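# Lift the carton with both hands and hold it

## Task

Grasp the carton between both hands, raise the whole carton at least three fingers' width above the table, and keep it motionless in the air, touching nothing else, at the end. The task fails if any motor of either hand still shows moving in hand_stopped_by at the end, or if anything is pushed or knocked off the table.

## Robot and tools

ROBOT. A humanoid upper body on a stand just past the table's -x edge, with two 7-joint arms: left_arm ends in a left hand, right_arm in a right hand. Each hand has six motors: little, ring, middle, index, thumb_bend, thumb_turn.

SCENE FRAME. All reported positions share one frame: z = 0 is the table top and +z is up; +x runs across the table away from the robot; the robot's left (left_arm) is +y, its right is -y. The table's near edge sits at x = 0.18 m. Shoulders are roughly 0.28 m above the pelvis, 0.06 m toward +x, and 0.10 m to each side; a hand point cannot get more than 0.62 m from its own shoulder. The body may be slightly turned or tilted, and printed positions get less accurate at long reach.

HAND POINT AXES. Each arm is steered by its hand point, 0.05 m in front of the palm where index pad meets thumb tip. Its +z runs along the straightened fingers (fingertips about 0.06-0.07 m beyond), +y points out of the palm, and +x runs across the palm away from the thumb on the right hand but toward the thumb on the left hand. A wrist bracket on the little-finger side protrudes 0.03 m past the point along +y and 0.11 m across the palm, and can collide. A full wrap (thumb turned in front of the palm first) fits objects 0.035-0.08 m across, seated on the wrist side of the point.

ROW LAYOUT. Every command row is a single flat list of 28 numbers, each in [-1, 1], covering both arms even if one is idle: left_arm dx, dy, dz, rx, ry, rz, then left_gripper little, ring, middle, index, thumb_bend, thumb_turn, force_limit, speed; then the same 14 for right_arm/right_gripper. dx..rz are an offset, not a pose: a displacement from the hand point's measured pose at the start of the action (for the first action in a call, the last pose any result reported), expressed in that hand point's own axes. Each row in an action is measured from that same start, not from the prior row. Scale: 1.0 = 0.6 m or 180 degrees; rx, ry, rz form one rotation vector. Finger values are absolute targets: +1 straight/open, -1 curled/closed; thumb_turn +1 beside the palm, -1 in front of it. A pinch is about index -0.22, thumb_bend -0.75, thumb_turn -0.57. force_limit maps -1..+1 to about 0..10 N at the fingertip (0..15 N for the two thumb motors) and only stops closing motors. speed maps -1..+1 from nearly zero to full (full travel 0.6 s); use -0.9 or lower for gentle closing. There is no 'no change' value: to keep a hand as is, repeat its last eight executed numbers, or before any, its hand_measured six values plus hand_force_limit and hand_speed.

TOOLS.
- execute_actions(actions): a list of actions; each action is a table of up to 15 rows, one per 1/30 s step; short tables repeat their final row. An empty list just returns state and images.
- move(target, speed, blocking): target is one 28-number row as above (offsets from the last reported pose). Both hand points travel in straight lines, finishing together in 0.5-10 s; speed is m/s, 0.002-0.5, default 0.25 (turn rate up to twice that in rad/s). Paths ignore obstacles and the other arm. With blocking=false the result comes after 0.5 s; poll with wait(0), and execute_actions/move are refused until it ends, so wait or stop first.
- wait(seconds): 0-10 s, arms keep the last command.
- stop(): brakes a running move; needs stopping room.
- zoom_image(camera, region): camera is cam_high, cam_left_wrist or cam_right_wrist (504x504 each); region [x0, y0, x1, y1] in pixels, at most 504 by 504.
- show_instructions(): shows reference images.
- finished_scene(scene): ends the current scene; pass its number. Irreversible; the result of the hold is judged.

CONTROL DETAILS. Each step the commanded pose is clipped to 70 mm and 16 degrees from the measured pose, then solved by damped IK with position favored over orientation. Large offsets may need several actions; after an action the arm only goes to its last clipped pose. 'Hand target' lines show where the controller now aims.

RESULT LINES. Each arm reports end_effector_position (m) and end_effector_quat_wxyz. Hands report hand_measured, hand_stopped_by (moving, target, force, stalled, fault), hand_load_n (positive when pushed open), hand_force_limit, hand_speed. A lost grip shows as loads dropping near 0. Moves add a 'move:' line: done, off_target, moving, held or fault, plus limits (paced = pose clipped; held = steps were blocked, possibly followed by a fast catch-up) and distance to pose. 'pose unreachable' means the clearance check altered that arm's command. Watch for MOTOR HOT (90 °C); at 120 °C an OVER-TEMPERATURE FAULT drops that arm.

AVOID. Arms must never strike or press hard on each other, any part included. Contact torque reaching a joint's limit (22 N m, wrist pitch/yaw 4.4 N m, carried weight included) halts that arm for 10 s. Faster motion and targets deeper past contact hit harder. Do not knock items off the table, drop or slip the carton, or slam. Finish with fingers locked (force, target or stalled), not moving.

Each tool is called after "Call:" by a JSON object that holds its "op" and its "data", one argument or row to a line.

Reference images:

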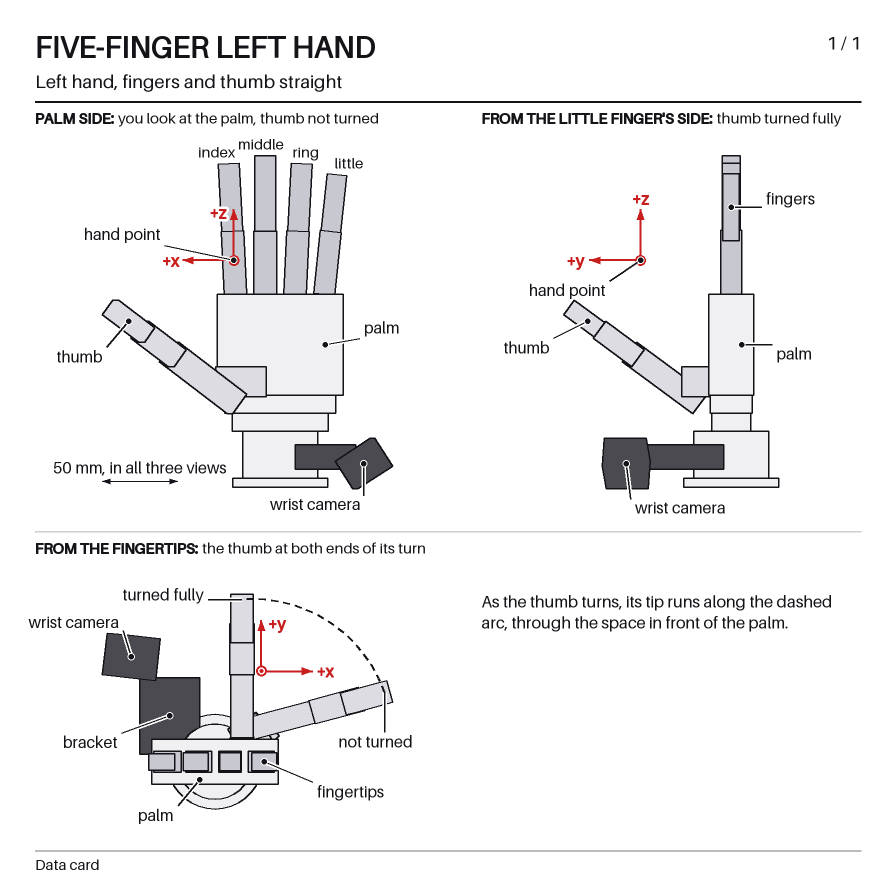

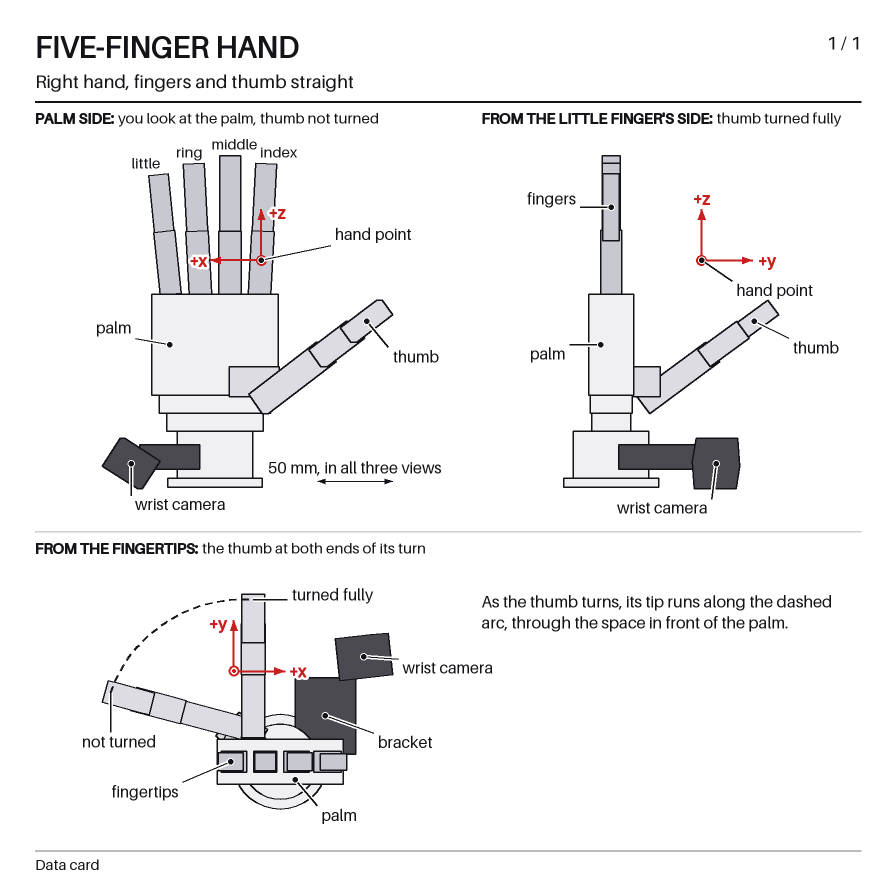

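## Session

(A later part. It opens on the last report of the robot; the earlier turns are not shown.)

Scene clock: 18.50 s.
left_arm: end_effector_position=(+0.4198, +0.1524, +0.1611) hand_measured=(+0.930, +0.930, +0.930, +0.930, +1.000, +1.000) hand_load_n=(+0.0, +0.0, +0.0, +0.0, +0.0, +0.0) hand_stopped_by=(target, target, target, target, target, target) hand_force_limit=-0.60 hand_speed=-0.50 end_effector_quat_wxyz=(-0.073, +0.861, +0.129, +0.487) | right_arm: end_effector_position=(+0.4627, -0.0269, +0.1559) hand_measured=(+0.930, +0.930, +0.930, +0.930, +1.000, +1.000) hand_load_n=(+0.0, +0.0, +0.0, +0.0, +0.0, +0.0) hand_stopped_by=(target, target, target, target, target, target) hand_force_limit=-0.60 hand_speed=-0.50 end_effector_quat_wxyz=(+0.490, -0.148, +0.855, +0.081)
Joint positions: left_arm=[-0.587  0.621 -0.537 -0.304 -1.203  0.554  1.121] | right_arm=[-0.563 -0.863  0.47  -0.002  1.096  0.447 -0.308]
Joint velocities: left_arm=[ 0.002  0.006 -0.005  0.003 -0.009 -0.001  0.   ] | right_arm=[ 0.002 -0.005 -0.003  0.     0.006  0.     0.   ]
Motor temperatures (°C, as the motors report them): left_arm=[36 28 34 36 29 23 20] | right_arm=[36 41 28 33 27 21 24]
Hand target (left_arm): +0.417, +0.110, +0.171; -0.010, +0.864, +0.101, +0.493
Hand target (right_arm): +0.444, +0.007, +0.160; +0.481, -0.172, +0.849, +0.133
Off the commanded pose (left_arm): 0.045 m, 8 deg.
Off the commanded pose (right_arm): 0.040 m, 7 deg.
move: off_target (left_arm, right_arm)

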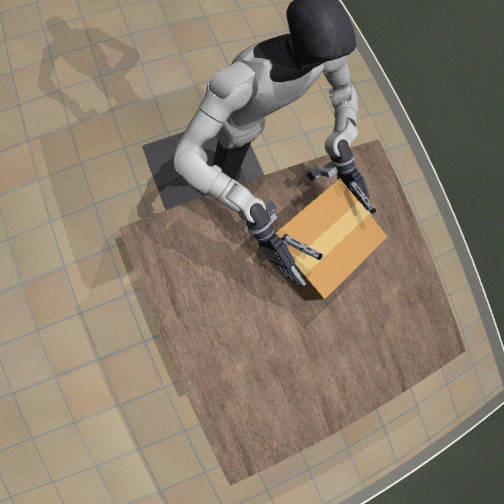

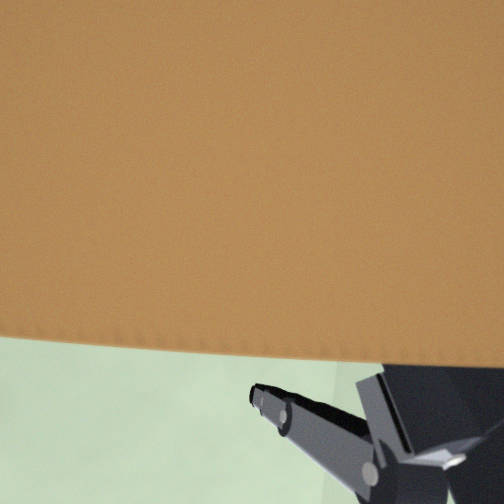

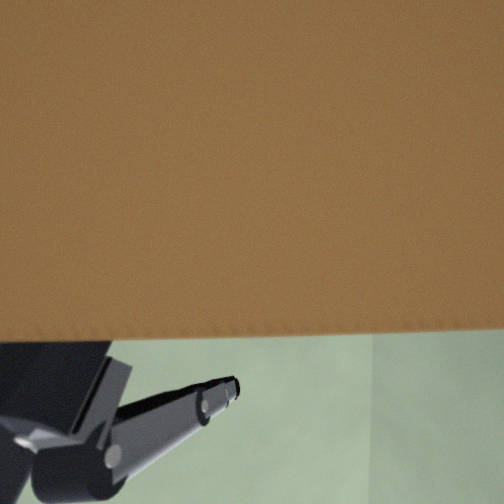

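Call:
{"op": "execute_actions", "data": {
  "actions": [
    [[0,0.07,-0.026,-0.044,0,0,0.6,0.6,0.6,0.6,1,1,-0.6,-0.8,0,0.066,-0.011,-0.037,0,0,0.6,0.6,0.6,0.6,1,1,-0.6,-0.8]],
    [[0.001,0.071,-0.026,-0.045,0,0,0.6,0.6,0.6,0.6,1,1,-0.6,-0.8,-0.001,0.067,-0.011,-0.038,0,0,0.6,0.6,0.6,0.6,1,1,-0.6,-0.8],[0.0025,0.071,-0.0266,-0.045,0,0,0.6,0.6,0.6,0.6,1,1,-0.6,-0.8,-0.0025,0.067,-0.0116,-0.038,-0.001,0,0.6,0.6,0.6,0.6,1,1,-0.6,-0.8],[0.0054,0.071,-0.0272,-0.045,0.001,0,0.6,0.6,0.6,0.6,1,1,-0.6,-0.8,-0.0054,0.067,-0.0122,-0.038,-0.0015,0,0.6,0.6,0.6,0.6,1,1,-0.6,-0.8],[0.009,0.071,-0.028,-0.045,0.001,0,0.6,0.6,0.6,0.6,1,1,-0.6,-0.8,-0.009,0.067,-0.013,-0.038,-0.0025,0,0.6,0.6,0.6,0.6,1,1,-0.6,-0.8],[0.0134,0.071,-0.029,-0.045,0.002,0,0.6,0.6,0.6,0.6,1,1,-0.6,-0.8,-0.0134,0.067,-0.014,-0.038,-0.0036,0,0.6,0.6,0.6,0.6,1,1,-0.6,-0.8],[0.018,0.071,-0.03,-0.045,0.003,0,0.6,0.6,0.6,0.6,1,1,-0.6,-0.8,-0.018,0.067,-0.015,-0.038,-0.005,0,0.6,0.6,0.6,0.6,1,1,-0.6,-0.8],[0.0232,0.071,-0.0312,-0.045,0.0036,0,0.6,0.6,0.6,0.6,1,1,-0.6,-0.8,-0.0232,0.067,-0.0162,-0.038,-0.0063,0,0.6,0.6,0.6,0.6,1,1,-0.6,-0.8],[0.0284,0.071,-0.0323,-0.045,0.0044,0,0.6,0.6,0.6,0.6,1,1,-0.6,-0.8,-0.0284,0.067,-0.0173,-0.038,-0.0077,0,0.6,0.6,0.6,0.6,1,1,-0.6,-0.8],[0.0334,0.071,-0.0335,-0.045,0.005,0,0.6,0.6,0.6,0.6,1,1,-0.6,-0.8,-0.0334,0.067,-0.0185,-0.038,-0.009,0,0.6,0.6,0.6,0.6,1,1,-0.6,-0.8],[0.0382,0.071,-0.0345,-0.045,0.006,0,0.6,0.6,0.6,0.6,1,1,-0.6,-0.8,-0.0382,0.067,-0.0195,-0.038,-0.0104,0,0.6,0.6,0.6,0.6,1,1,-0.6,-0.8],[0.0426,0.071,-0.0355,-0.045,0.0066,0,0.6,0.6,0.6,0.6,1,1,-0.6,-0.8,-0.0426,0.067,-0.0205,-0.038,-0.0115,0,0.6,0.6,0.6,0.6,1,1,-0.6,-0.8],[0.0462,0.071,-0.0363,-0.045,0.007,0,0.6,0.6,0.6,0.6,1,1,-0.6,-0.8,-0.0462,0.067,-0.0213,-0.038,-0.0125,0,0.6,0.6,0.6,0.6,1,1,-0.6,-0.8],[0.049,0.071,-0.037,-0.045,0.0076,0,0.6,0.6,0.6,0.6,1,1,-0.6,-0.8,-0.049,0.067,-0.022,-0.038,-0.0133,0,0.6,0.6,0.6,0.6,1,1,-0.6,-0.8],[0.051,0.071,-0.0373,-0.045,0.008,0,0.6,0.6,0.6,0.6,1,1,-0.6,-0.8,-0.051,0.067,-0.0223,-0.038,-0.0138,0,0.6,0.6,0.6,0.6,1,1,-0.6,-0.8],[0.0516,0.071,-0.0375,-0.045,0.008,0,0.6,0.6,0.6,0.6,1,1,-0.6,-0.8,-0.0516,0.067,-0.0225,-0.038,-0.014,0,0.6,0.6,0.6,0.6,1,1,-0.6,-0.8]]
  ]
}}

Call:
{"op": "wait", "data": {
  "seconds": 0.3
}}

Scene clock: 20.20 s.
left_arm: end_effector_position=(+0.4350, +0.1505, +0.2069) hand_measured=(+0.844, +0.866, +0.898, +0.898, +1.000, +1.000) hand_load_n=(+9.0, +2.5, +0.0, +0.0, +0.0, +0.0) hand_stopped_by=(force, force, force, force, target, target) hand_force_limit=-0.60 hand_speed=-0.80 end_effector_quat_wxyz=(-0.070, +0.839, +0.129, +0.523) | right_arm: end_effector_position=(+0.4618, -0.0335, +0.1559) hand_measured=(+0.832, +0.876, +0.900, +0.910, +1.000, +1.000) hand_load_n=(+0.0, +0.5, +2.5, +5.5, +0.0, +0.0) hand_stopped_by=(force, force, force, force, target, target) hand_force_limit=-0.60 hand_speed=-0.80 end_effector_quat_wxyz=(+0.478, -0.163, +0.862, +0.054)
Joint positions: left_arm=[-0.688  0.623 -0.491 -0.339 -1.248  0.604  1.169] | right_arm=[-0.58  -0.895  0.452 -0.041  1.106  0.539 -0.343]
Joint velocities: left_arm=[-0.684 -0.009  0.284 -0.184  0.005 -0.08   0.081] | right_arm=[ 0.005 -0.057 -0.12  -0.011  0.011  0.157 -0.109]
Motor temperatures (°C, as the motors report them): left_arm=[36 28 34 36 29 23 21] | right_arm=[36 41 28 33 27 21 25]
Hand target (left_arm): +0.426, +0.110, +0.198; -0.019, +0.857, +0.089, +0.507
Hand target (right_arm): +0.450, +0.010, +0.187; +0.498, -0.185, +0.838, +0.127
Off the commanded pose (left_arm): 0.042 m, 8 deg.
Off the commanded pose (right_arm): 0.056 m, 9 deg.

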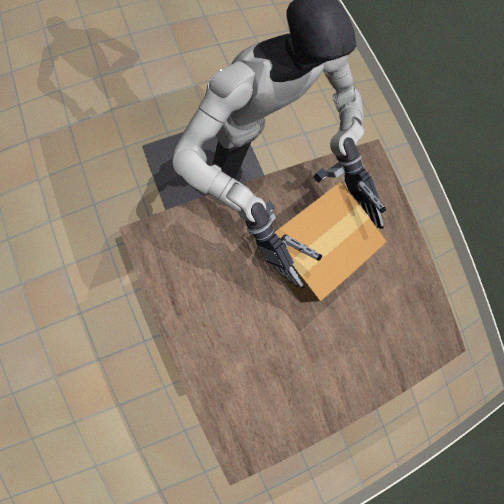

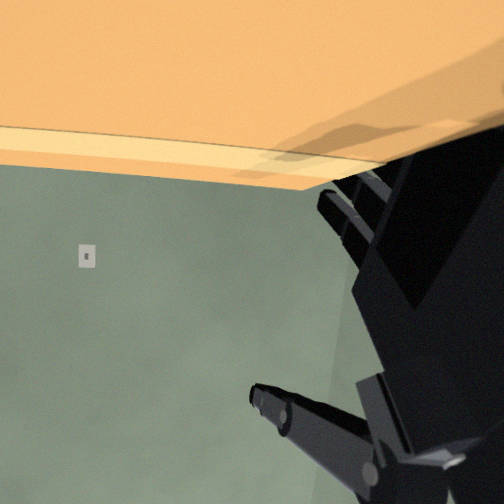

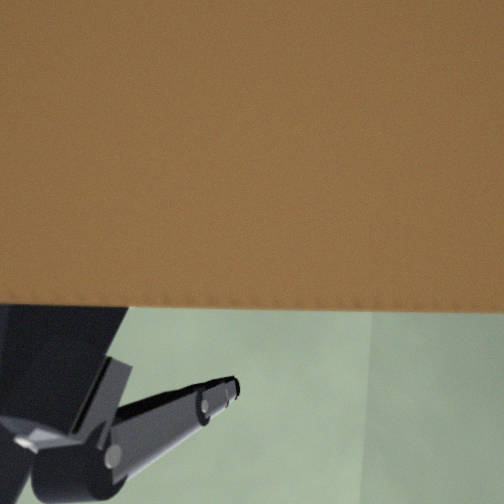

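Scene clock: 20.50 s.
left_arm: end_effector_position=(+0.4363, +0.1496, +0.2117) hand_measured=(+0.844, +0.866, +0.898, +0.898, +1.000, +1.000) hand_load_n=(+5.5, +2.0, +0.0, +0.0, +0.0, +0.0) hand_stopped_by=(force, force, force, force, target, target) hand_force_limit=-0.60 hand_speed=-0.80 end_effector_quat_wxyz=(-0.079, +0.837, +0.119, +0.529) | right_arm: end_effector_position=(+0.4640, -0.0327, +0.1625) hand_measured=(+0.832, +0.876, +0.900, +0.910, +1.000, +1.000) hand_load_n=(+0.0, +2.0, +2.5, +5.5, +0.0, +0.0) hand_stopped_by=(force, force, force, force, target, target) hand_force_limit=-0.60 hand_speed=-0.80 end_effector_quat_wxyz=(+0.483, -0.160, +0.859, +0.056)
Joint positions: left_arm=[-0.707  0.626 -0.496 -0.343 -1.243  0.624  1.18 ] | right_arm=[-0.586 -0.897  0.441 -0.049  1.113  0.542 -0.348]
Joint velocities: left_arm=[ 0.078  0.    -0.04   0.038  0.003  0.036  0.   ] | right_arm=[ 0.043  0.008 -0.006 -0.037  0.005 -0.109  0.   ]
Motor temperatures (°C, as the motors report them): left_arm=[36 28 34 36 29 23 21] | right_arm=[37 41 28 33 27 21 25]
Hand target (left_arm): +0.426, +0.110, +0.198; -0.019, +0.857, +0.089, +0.507
Hand target (right_arm): +0.450, +0.010, +0.187; +0.498, -0.185, +0.838, +0.127
Off the commanded pose (left_arm): 0.043 m, 8 deg.
Off the commanded pose (right_arm): 0.053 m, 9 deg.
wait: 0.30 s; no rest

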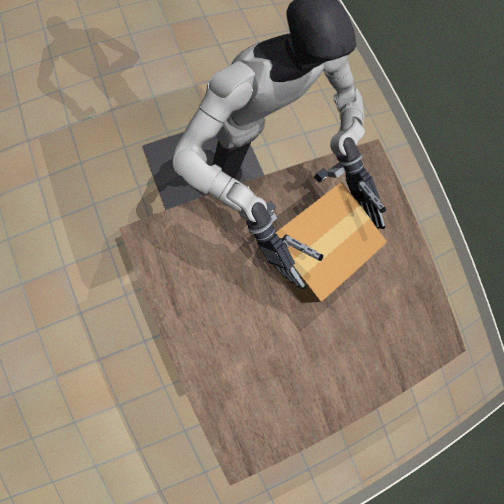

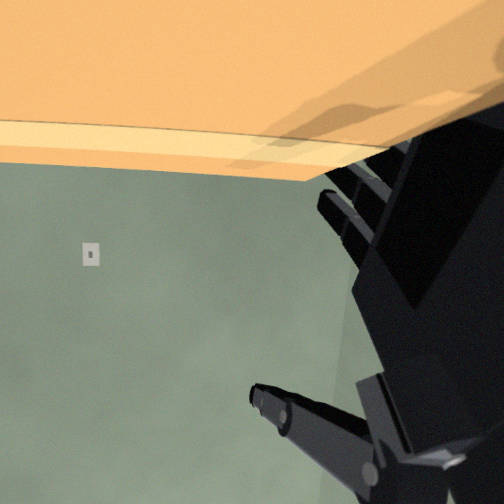

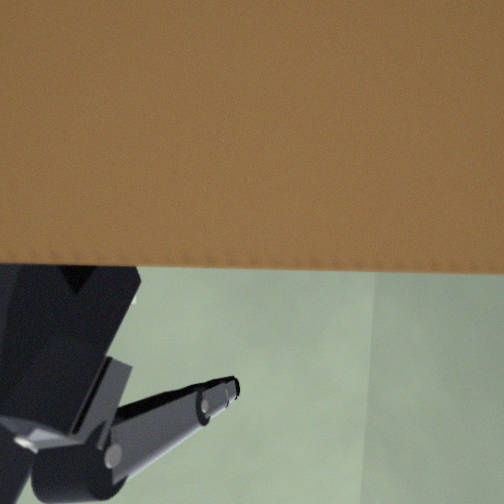

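Call:
{"op": "execute_actions", "data": {
  "actions": []
}}

Scene clock: 24.73 s.
left_arm: end_effector_position=(+0.4359, +0.1495, +0.2100) hand_measured=(+0.844, +0.866, +0.898, +0.898, +1.000, +1.000) hand_load_n=(+5.5, +2.0, +0.0, +0.0, +0.0, +0.0) hand_stopped_by=(force, force, force, force, target, target) hand_force_limit=-0.60 hand_speed=-0.80 end_effector_quat_wxyz=(-0.080, +0.838, +0.119, +0.527) | right_arm: end_effector_position=(+0.4640, -0.0326, +0.1627) hand_measured=(+0.832, +0.876, +0.900, +0.910, +1.000, +1.000) hand_load_n=(+0.0, +1.0, +2.5, +5.5, +0.0, +0.0) hand_stopped_by=(force, force, force, force, target, target) hand_force_limit=-0.60 hand_speed=-0.80 end_effector_quat_wxyz=(+0.484, -0.160, +0.859, +0.056)
Joint positions: left_arm=[-0.705  0.626 -0.497 -0.342 -1.243  0.625  1.18 ] | right_arm=[-0.586 -0.897  0.441 -0.049  1.113  0.542 -0.348]
Joint velocities: left_arm=[-0.008 -0.008  0.018 -0.006  0.     0.     0.   ] | right_arm=[ 0.003 -0.003  0.006  0.     0.002  0.     0.   ]
Motor temperatures (°C, as the motors report them): left_arm=[37 28 34 37 29 23 23] | right_arm=[39 41 28 35 27 23 29]
Hand target (left_arm): +0.426, +0.110, +0.198; -0.019, +0.857, +0.089, +0.507
Hand target (right_arm): +0.450, +0.010, +0.187; +0.498, -0.185, +0.838, +0.127
Off the commanded pose (left_arm): 0.042 m, 8 deg.
Off the commanded pose (right_arm): 0.052 m, 9 deg.

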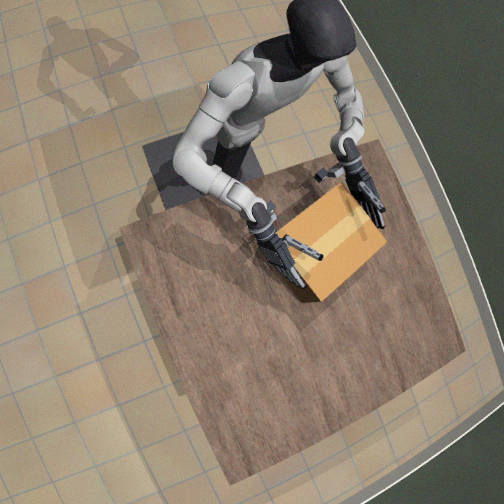

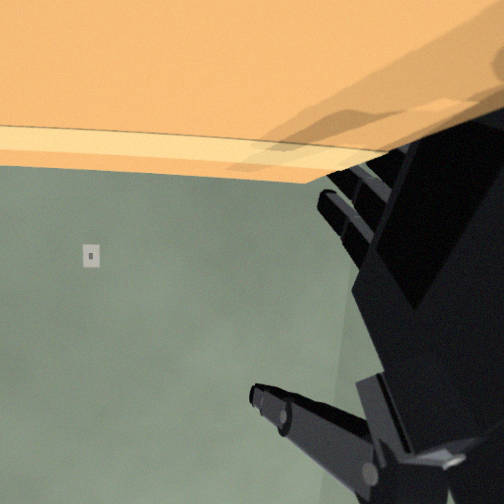

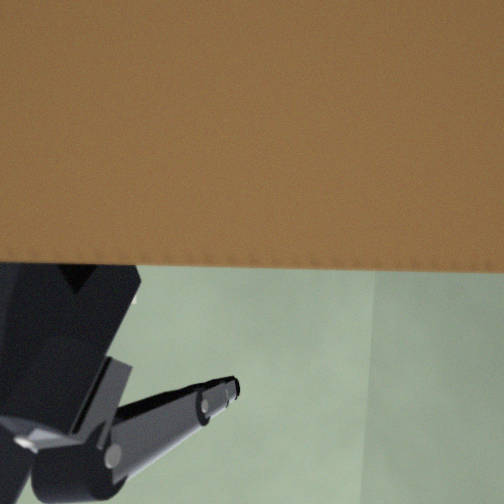

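Call:
{"op": "move", "data": {
  "target": [-0.078,-0.018,0.0225,0.001,-0.031,-0.008,0.95,0.95,0.95,0.95,1,1,-0.6,-0.5,0.001,-0.011,0.021,-0.0086,-0.0085,0.0175,0.95,0.95,0.95,0.95,1,1,-0.6,-0.5],
  "speed": 0.06
}}

Call:
{"op": "zoom_image", "data": {
  "camera": "cam_high",
  "region": [210, 120, 410, 320]
}}

Scene clock: 26.37 s.
left_arm: end_effector_position=(+0.4247, +0.1585, +0.1622) hand_measured=(+0.950, +0.950, +0.950, +0.950, +1.000, +1.000) hand_load_n=(+0.0, +0.0, +0.0, +0.0, +0.0, +0.0) hand_stopped_by=(target, target, target, target, target, target) hand_force_limit=-0.60 hand_speed=-0.50 end_effector_quat_wxyz=(-0.069, +0.861, +0.134, +0.486) | right_arm: end_effector_position=(+0.4766, -0.0372, +0.1562) hand_measured=(+0.950, +0.950, +0.950, +0.950, +1.000, +1.000) hand_load_n=(+0.0, +0.0, +0.0, +0.0, +0.0, +0.0) hand_stopped_by=(target, target, target, target, target, target) hand_force_limit=-0.60 hand_speed=-0.50 end_effector_quat_wxyz=(+0.490, -0.139, +0.856, +0.084)
Joint positions: left_arm=[-0.594  0.626 -0.508 -0.278 -1.21   0.563  1.087] | right_arm=[-0.598 -0.847  0.447  0.1    1.076  0.445 -0.233]
Joint velocities: left_arm=[-0.002  0.    -0.008 -0.005  0.002  0.    -0.001] | right_arm=[ 0.002  0.006  0.008 -0.005  0.    -0.004  0.   ]
Motor temperatures (°C, as the motors report them): left_arm=[37 28 34 37 29 23 23] | right_arm=[39 41 28 35 27 23 28]
Hand target (left_arm): +0.425, +0.159, +0.162; -0.070, +0.860, +0.133, +0.487
Hand target (right_arm): +0.477, -0.036, +0.156; +0.491, -0.140, +0.856, +0.084
Off the commanded pose (left_arm): 0.001 m, 0 deg.
Off the commanded pose (right_arm): 0.002 m, 0 deg.
move: done

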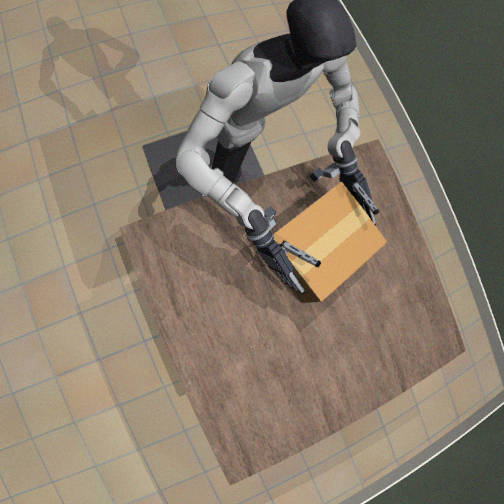

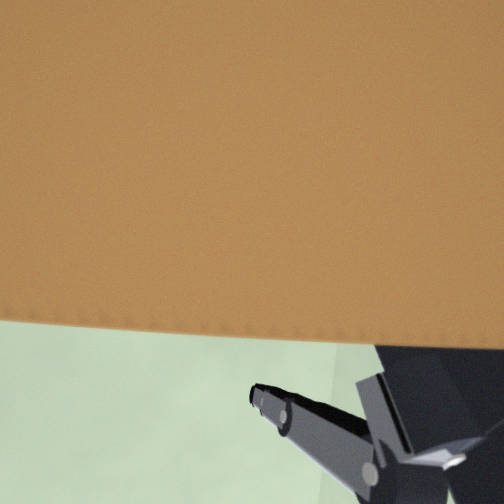

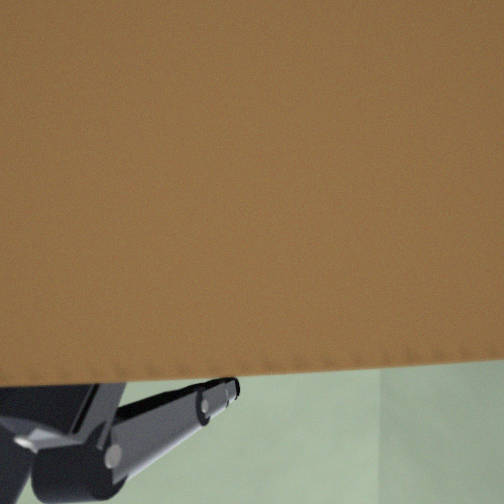

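Region (210, 120, 410, 320) of cam_high's 504x504 image, scaled by 2.520, with more detail than that image has.

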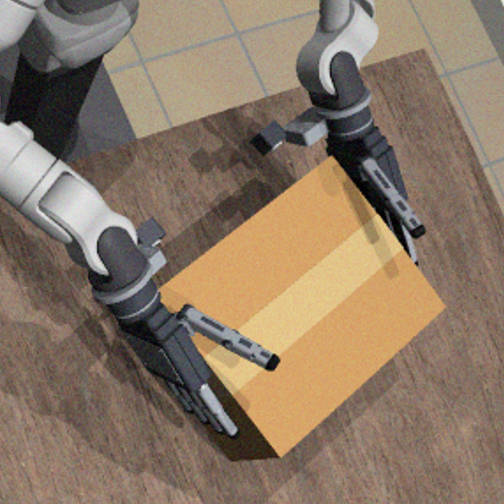

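Call:
{"op": "move", "data": {
  "target": [0.007,0.02,0.0115,-0.014,0,0.007,0.95,0.95,0.95,0.95,1,1,-0.6,-0.5,-0.004,0.02,-0.0025,0.010,0,0.007,0.95,0.95,0.95,0.95,1,1,-0.6,-0.5],
  "speed": 0.03
}}

Scene clock: 27.63 s.
left_arm: end_effector_position=(+0.4358, +0.1508, +0.1629) hand_measured=(+0.950, +0.950, +0.950, +0.950, +1.000, +1.000) hand_load_n=(+0.0, +0.0, +0.0, +0.0, +0.0, +0.0) hand_stopped_by=(target, target, target, target, target, target) hand_force_limit=-0.60 hand_speed=-0.50 end_effector_quat_wxyz=(-0.055, +0.863, +0.117, +0.488) | right_arm: end_effector_position=(+0.4755, -0.0330, +0.1577) hand_measured=(+0.950, +0.950, +0.950, +0.950, +1.000, +1.000) hand_load_n=(+0.0, +0.0, +0.0, +0.0, +0.0, +0.0) hand_stopped_by=(target, target, target, target, target, target) hand_force_limit=-0.60 hand_speed=-0.50 end_effector_quat_wxyz=(+0.493, -0.120, +0.859, +0.063)
Joint positions: left_arm=[-0.65   0.622 -0.526 -0.207 -1.21   0.564  1.017] | right_arm=[-0.589 -0.826  0.446  0.026  1.1    0.474 -0.37 ]
Joint velocities: left_arm=[-0.009  0.     0.005  0.005 -0.015  0.     0.   ] | right_arm=[ 0.002 -0.002  0.003 -0.006  0.012  0.    -0.004]
Motor temperatures (°C, as the motors report them): left_arm=[37 28 34 37 29 23 22] | right_arm=[39 41 28 35 27 23 28]
Hand target (left_arm): +0.436, +0.150, +0.163; -0.055, +0.864, +0.114, +0.488
Hand target (right_arm): +0.472, -0.026, +0.158; +0.491, -0.122, +0.859, +0.075
Off the commanded pose (left_arm): 0.001 m, 0 deg.
Off the commanded pose (right_arm): 0.008 m, 1 deg.
move: off_target (right_arm)

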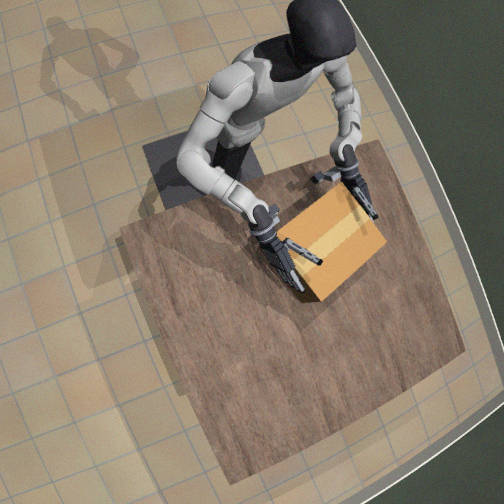

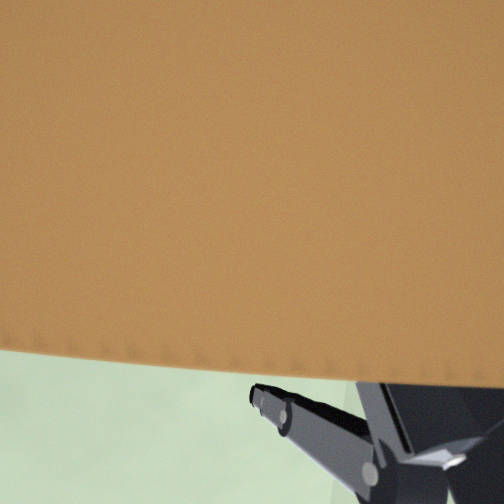

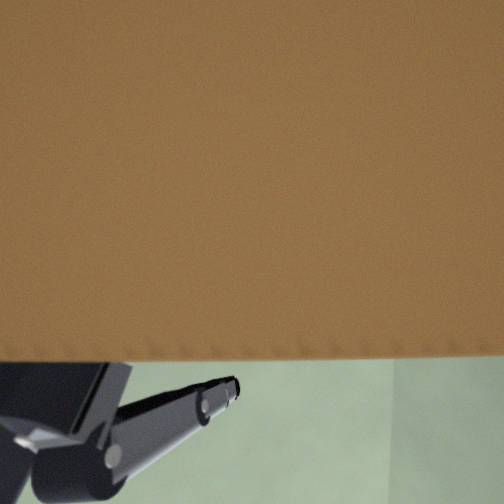

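Call:
{"op": "move", "data": {
  "target": [0.003,0.079,-0.032,-0.047,0,-0.0064,0.7,0.7,0.7,0.7,1,1,-0.5,-0.95,-0.006,0.095,-0.014,-0.057,-0.0046,0.008,0.7,0.7,0.7,0.7,1,1,-0.5,-0.95],
  "speed": 0.06
}}

Scene clock: 29.60 s.
left_arm: end_effector_position=(+0.4344, +0.1521, +0.1621) hand_measured=(+0.866, +0.878, +0.904, +0.890, +1.000, +1.000) hand_load_n=(+3.5, +2.5, +1.0, +3.0, +0.0, +0.0) hand_stopped_by=(force, force, force, force, target, target) hand_force_limit=-0.50 hand_speed=-0.95 end_effector_quat_wxyz=(-0.063, +0.863, +0.119, +0.487) | right_arm: end_effector_position=(+0.4757, -0.0312, +0.1574) hand_measured=(+0.820, +0.842, +0.868, +0.866, +1.000, +1.000) hand_load_n=(+2.5, +2.0, +2.0, +2.5, +0.0, +0.0) hand_stopped_by=(force, force, force, force, target, target) hand_force_limit=-0.50 hand_speed=-0.95 end_effector_quat_wxyz=(+0.495, -0.124, +0.857, +0.068)
Joint positions: left_arm=[-0.647  0.619 -0.532 -0.215 -1.209  0.564  1.044] | right_arm=[-0.59  -0.819  0.446  0.038  1.085  0.465 -0.348]
Joint velocities: left_arm=[ 0.     0.012 -0.008 -0.002  0.003  0.     0.001] | right_arm=[ 0.    -0.002  0.014  0.     0.     0.     0.002]
Motor temperatures (°C, as the motors report them): left_arm=[37 28 34 37 29 23 22] | right_arm=[39 41 28 35 27 22 28]
Hand target (left_arm): +0.430, +0.103, +0.176; +0.014, +0.864, +0.089, +0.495
Hand target (right_arm): +0.453, +0.017, +0.166; +0.485, -0.153, +0.848, +0.147
Off the commanded pose (left_arm): 0.053 m, 10 deg.
Off the commanded pose (right_arm): 0.056 m, 10 deg.
move: off_target (left_arm, right_arm)

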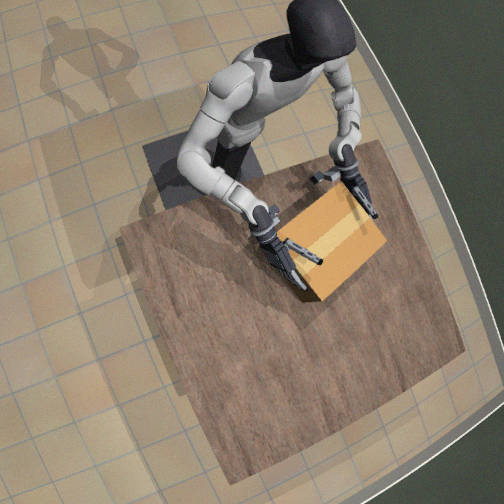

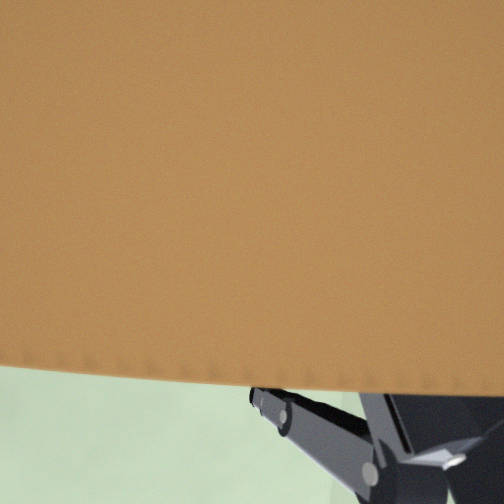

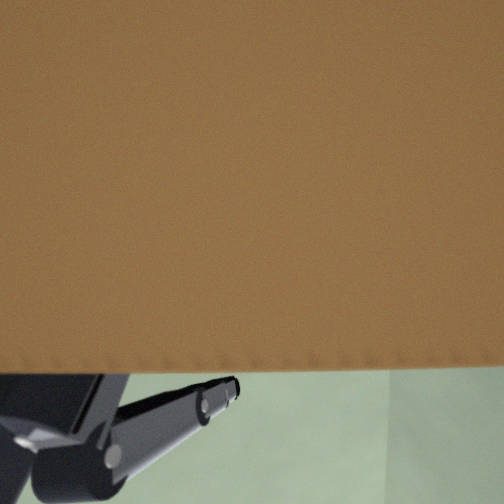

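Call:
{"op": "execute_actions", "data": {
  "actions": [
    [[0.006,0.08,-0.0336,-0.051,0.0014,-0.0068,0.7,0.7,0.7,0.7,1,1,-0.5,-0.95,-0.0096,0.093,-0.0134,-0.054,-0.0064,0.008,0.7,0.7,0.7,0.7,1,1,-0.5,-0.95],[0.009,0.0806,-0.0342,-0.0515,0.0029,-0.0072,0.7,0.7,0.7,0.7,1,1,-0.5,-0.95,-0.0132,0.093,-0.0138,-0.054,-0.0081,0.008,0.7,0.7,0.7,0.7,1,1,-0.5,-0.95],[0.012,0.081,-0.0348,-0.0517,0.0043,-0.0077,0.7,0.7,0.7,0.7,1,1,-0.5,-0.95,-0.0168,0.093,-0.0142,-0.054,-0.0099,0.008,0.7,0.7,0.7,0.7,1,1,-0.5,-0.95],[0.015,0.0812,-0.0354,-0.052,0.0057,-0.0081,0.7,0.7,0.7,0.7,1,1,-0.5,-0.95,-0.0204,0.093,-0.0146,-0.054,-0.0117,0.008,0.7,0.7,0.7,0.7,1,1,-0.5,-0.95],[0.018,0.0815,-0.036,-0.0522,0.0072,-0.0085,0.7,0.7,0.7,0.7,1,1,-0.5,-0.95,-0.024,0.093,-0.015,-0.054,-0.0135,0.0075,0.7,0.7,0.7,0.7,1,1,-0.5,-0.95],[0.021,0.0818,-0.0366,-0.0524,0.0086,-0.0089,0.7,0.7,0.7,0.7,1,1,-0.5,-0.95,-0.0276,0.093,-0.0154,-0.054,-0.0152,0.0075,0.7,0.7,0.7,0.7,1,1,-0.5,-0.95],[0.024,0.082,-0.0372,-0.0526,0.01,-0.0093,0.7,0.7,0.7,0.7,1,1,-0.5,-0.95,-0.0312,0.093,-0.0158,-0.054,-0.017,0.0075,0.7,0.7,0.7,0.7,1,1,-0.5,-0.95],[0.027,0.0824,-0.0378,-0.0528,0.0114,-0.0098,0.7,0.7,0.7,0.7,1,1,-0.5,-0.95,-0.0348,0.093,-0.0162,-0.054,-0.0188,0.007,0.7,0.7,0.7,0.7,1,1,-0.5,-0.95],[0.03,0.0827,-0.0384,-0.053,0.0129,-0.0102,0.7,0.7,0.7,0.7,1,1,-0.5,-0.95,-0.0384,0.093,-0.0166,-0.054,-0.0205,0.007,0.7,0.7,0.7,0.7,1,1,-0.5,-0.95],[0.033,0.083,-0.039,-0.0533,0.0143,-0.0106,0.7,0.7,0.7,0.7,1,1,-0.5,-0.95,-0.042,0.093,-0.017,-0.054,-0.0223,0.007,0.7,0.7,0.7,0.7,1,1,-0.5,-0.95]]
  ]
}}

Scene clock: 30.53 s.
left_arm: end_effector_position=(+0.4394, +0.1538, +0.1813) hand_measured=(+0.866, +0.880, +0.904, +0.890, +1.000, +1.000) hand_load_n=(+8.5, +3.5, +0.5, +1.0, +0.0, +0.0) hand_stopped_by=(force, force, force, force, target, target) hand_force_limit=-0.50 hand_speed=-0.95 end_effector_quat_wxyz=(-0.056, +0.849, +0.132, +0.509) | right_arm: end_effector_position=(+0.4771, -0.0311, +0.1573) hand_measured=(+0.820, +0.842, +0.868, +0.866, +1.000, +1.000) hand_load_n=(+1.0, +2.0, +2.0, +3.5, +0.0, +0.0) hand_stopped_by=(force, force, force, force, target, target) hand_force_limit=-0.50 hand_speed=-0.95 end_effector_quat_wxyz=(+0.498, -0.127, +0.855, +0.066)
Joint positions: left_arm=[-0.657  0.619 -0.515 -0.239 -1.202  0.538  1.052] | right_arm=[-0.593 -0.813  0.445  0.049  1.068  0.461 -0.337]
Joint velocities: left_arm=[-0.403  0.008  0.213 -0.138  0.077 -0.155  0.034] | right_arm=[ 0.005 -0.006 -0.044  0.074 -0.02   0.    -0.102]
Motor temperatures (°C, as the motors report them): left_arm=[37 28 34 37 29 23 23] | right_arm=[40 41 28 35 27 23 29]
Hand target (left_arm): +0.434, +0.103, +0.192; +0.015, +0.853, +0.091, +0.514
Hand target (right_arm): +0.461, +0.020, +0.185; +0.511, -0.155, +0.832, +0.149
Off the commanded pose (left_arm): 0.053 m, 9 deg.
Off the commanded pose (right_arm): 0.062 m, 11 deg.

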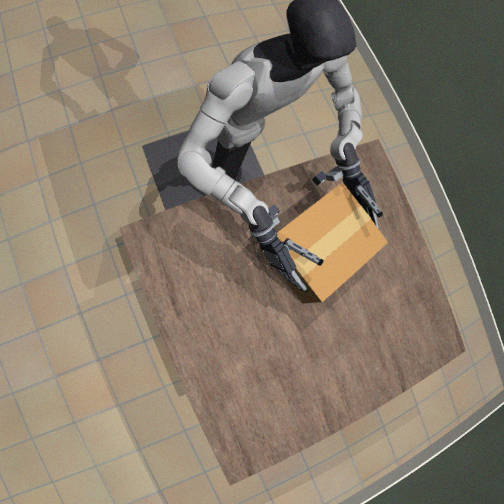

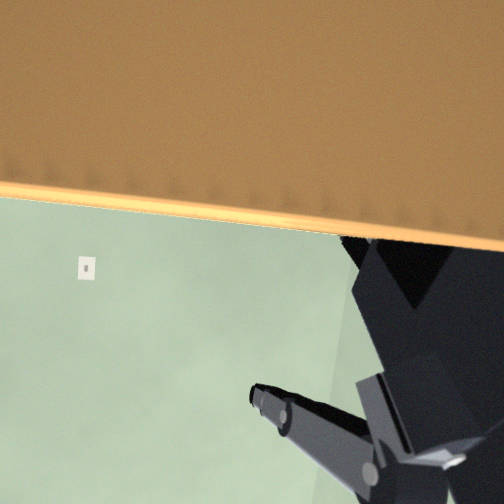

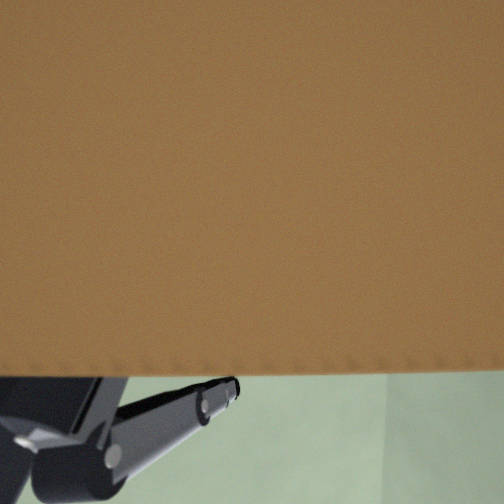

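Call:
{"op": "execute_actions", "data": {
  "actions": []
}}

Scene clock: 30.60 s.
left_arm: end_effector_position=(+0.4449, +0.1545, +0.1984) hand_measured=(+0.866, +0.880, +0.904, +0.890, +1.000, +1.000) hand_load_n=(+11.0, +2.0, +0.0, +0.0, +0.0, +0.0) hand_stopped_by=(force, force, force, force, target, target) hand_force_limit=-0.50 hand_speed=-0.95 end_effector_quat_wxyz=(-0.053, +0.836, +0.136, +0.529) | right_arm: end_effector_position=(+0.4787, -0.0336, +0.1574) hand_measured=(+0.820, +0.842, +0.868, +0.866, +1.000, +1.000) hand_load_n=(+0.0, +1.0, +2.5, +5.5, +0.0, +0.0) hand_stopped_by=(force, force, force, force, target, target) hand_force_limit=-0.50 hand_speed=-0.95 end_effector_quat_wxyz=(+0.498, -0.124, +0.856, +0.063)
Joint positions: left_arm=[-0.679  0.62  -0.505 -0.249 -1.193  0.526  1.052] | right_arm=[-0.593 -0.813  0.442  0.054  1.067  0.461 -0.34 ]
Joint velocities: left_arm=[-0.272  0.014  0.115 -0.135  0.117 -0.12  -0.004] | right_arm=[-0.009 -0.012 -0.014  0.031 -0.037  0.    -0.064]
Motor temperatures (°C, as the motors report them): left_arm=[37 28 34 37 29 23 23] | right_arm=[40 41 28 35 27 23 29]
Hand target (left_arm): +0.434, +0.103, +0.192; +0.015, +0.853, +0.091, +0.514
Hand target (right_arm): +0.461, +0.020, +0.185; +0.511, -0.155, +0.832, +0.149
Off the commanded pose (left_arm): 0.054 m, 10 deg.
Off the commanded pose (right_arm): 0.065 m, 11 deg.

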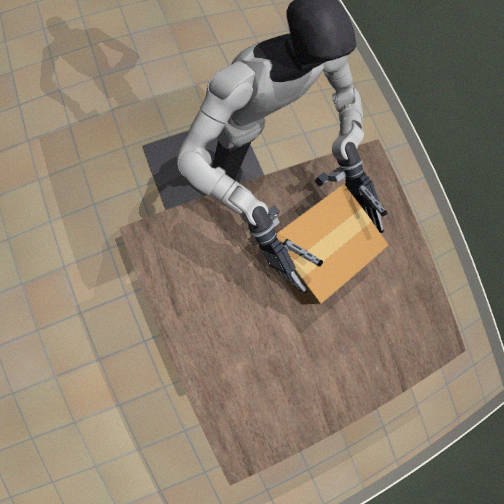

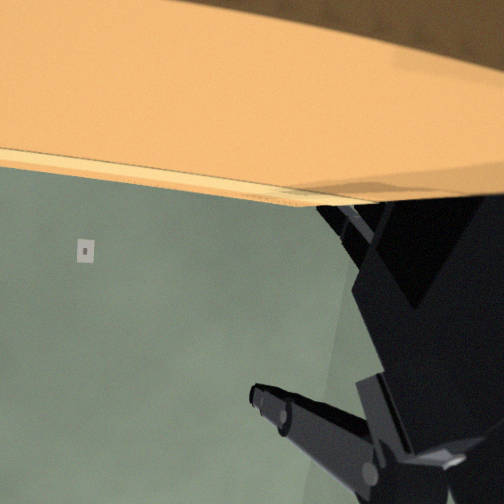

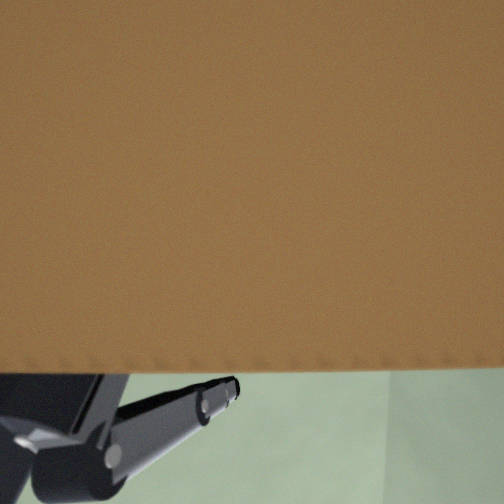

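Call:
{"op": "execute_actions", "data": {
  "actions": []
}}

Call:
{"op": "zoom_image", "data": {
  "camera": "cam_high",
  "region": [210, 120, 410, 320]
}}

Scene clock: 31.90 s.
left_arm: end_effector_position=(+0.4451, +0.1517, +0.2006) hand_measured=(+0.866, +0.878, +0.904, +0.890, +1.000, +1.000) hand_load_n=(+8.0, +1.5, +0.0, +0.0, +0.0, +0.0) hand_stopped_by=(force, force, force, force, target, target) hand_force_limit=-0.50 hand_speed=-0.95 end_effector_quat_wxyz=(-0.058, +0.834, +0.125, +0.534) | right_arm: end_effector_position=(+0.4793, -0.0346, +0.1570) hand_measured=(+0.820, +0.842, +0.868, +0.866, +1.000, +1.000) hand_load_n=(+0.0, +2.0, +3.0, +5.0, +0.0, +0.0) hand_stopped_by=(force, force, force, force, target, target) hand_force_limit=-0.50 hand_speed=-0.95 end_effector_quat_wxyz=(+0.498, -0.123, +0.856, +0.061)
Joint positions: left_arm=[-0.687  0.621 -0.513 -0.255 -1.178  0.539  1.051] | right_arm=[-0.594 -0.812  0.441  0.056  1.064  0.462 -0.341]
Joint velocities: left_arm=[ 0.008  0.006 -0.006  0.005 -0.011  0.     0.   ] | right_arm=[ 0.    -0.011  0.006  0.     0.     0.     0.   ]
Motor temperatures (°C, as the motors report them): left_arm=[38 29 34 37 29 23 24] | right_arm=[40 41 28 36 27 23 31]
Hand target (left_arm): +0.434, +0.103, +0.192; +0.015, +0.853, +0.091, +0.514
Hand target (right_arm): +0.461, +0.020, +0.185; +0.511, -0.155, +0.832, +0.149
Off the commanded pose (left_arm): 0.051 m, 10 deg.
Off the commanded pose (right_arm): 0.066 m, 11 deg.

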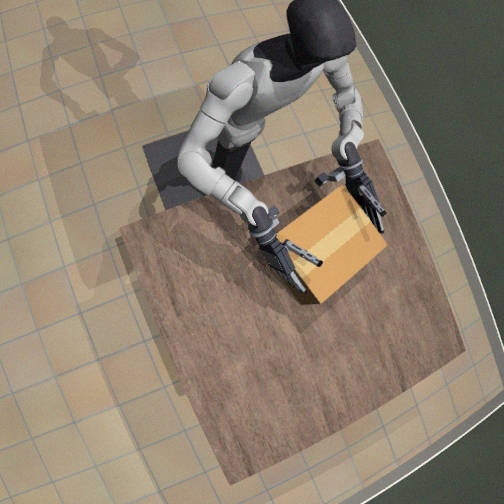

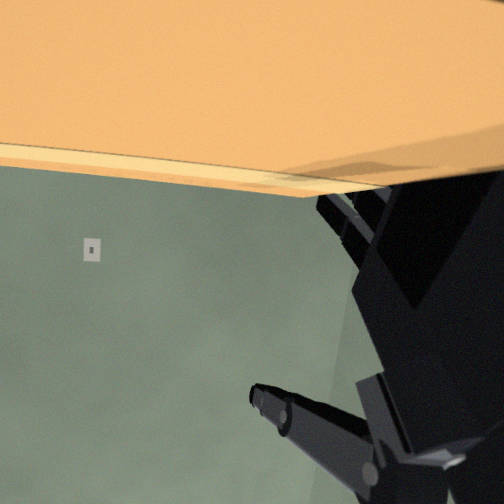

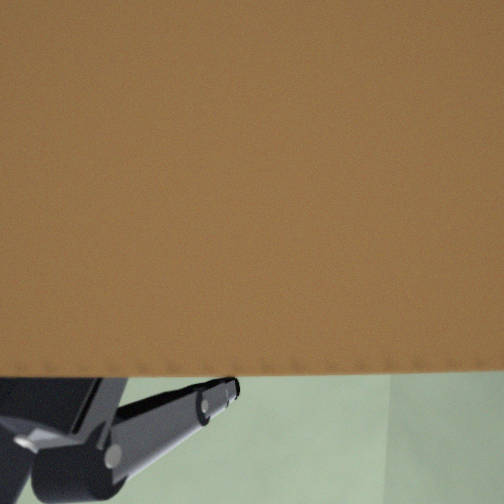

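Region (210, 120, 410, 320) of cam_high's 504x504 image, scaled by 2.520, with more detail than that image has.

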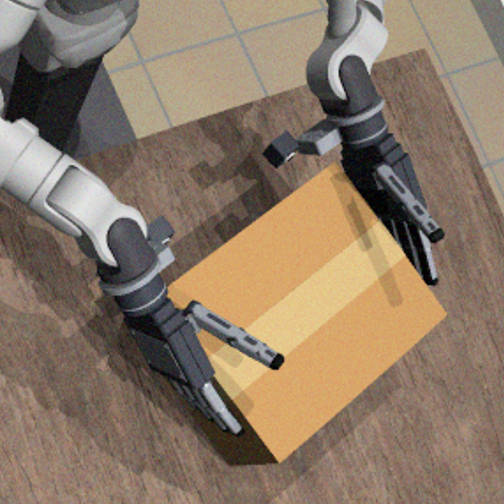

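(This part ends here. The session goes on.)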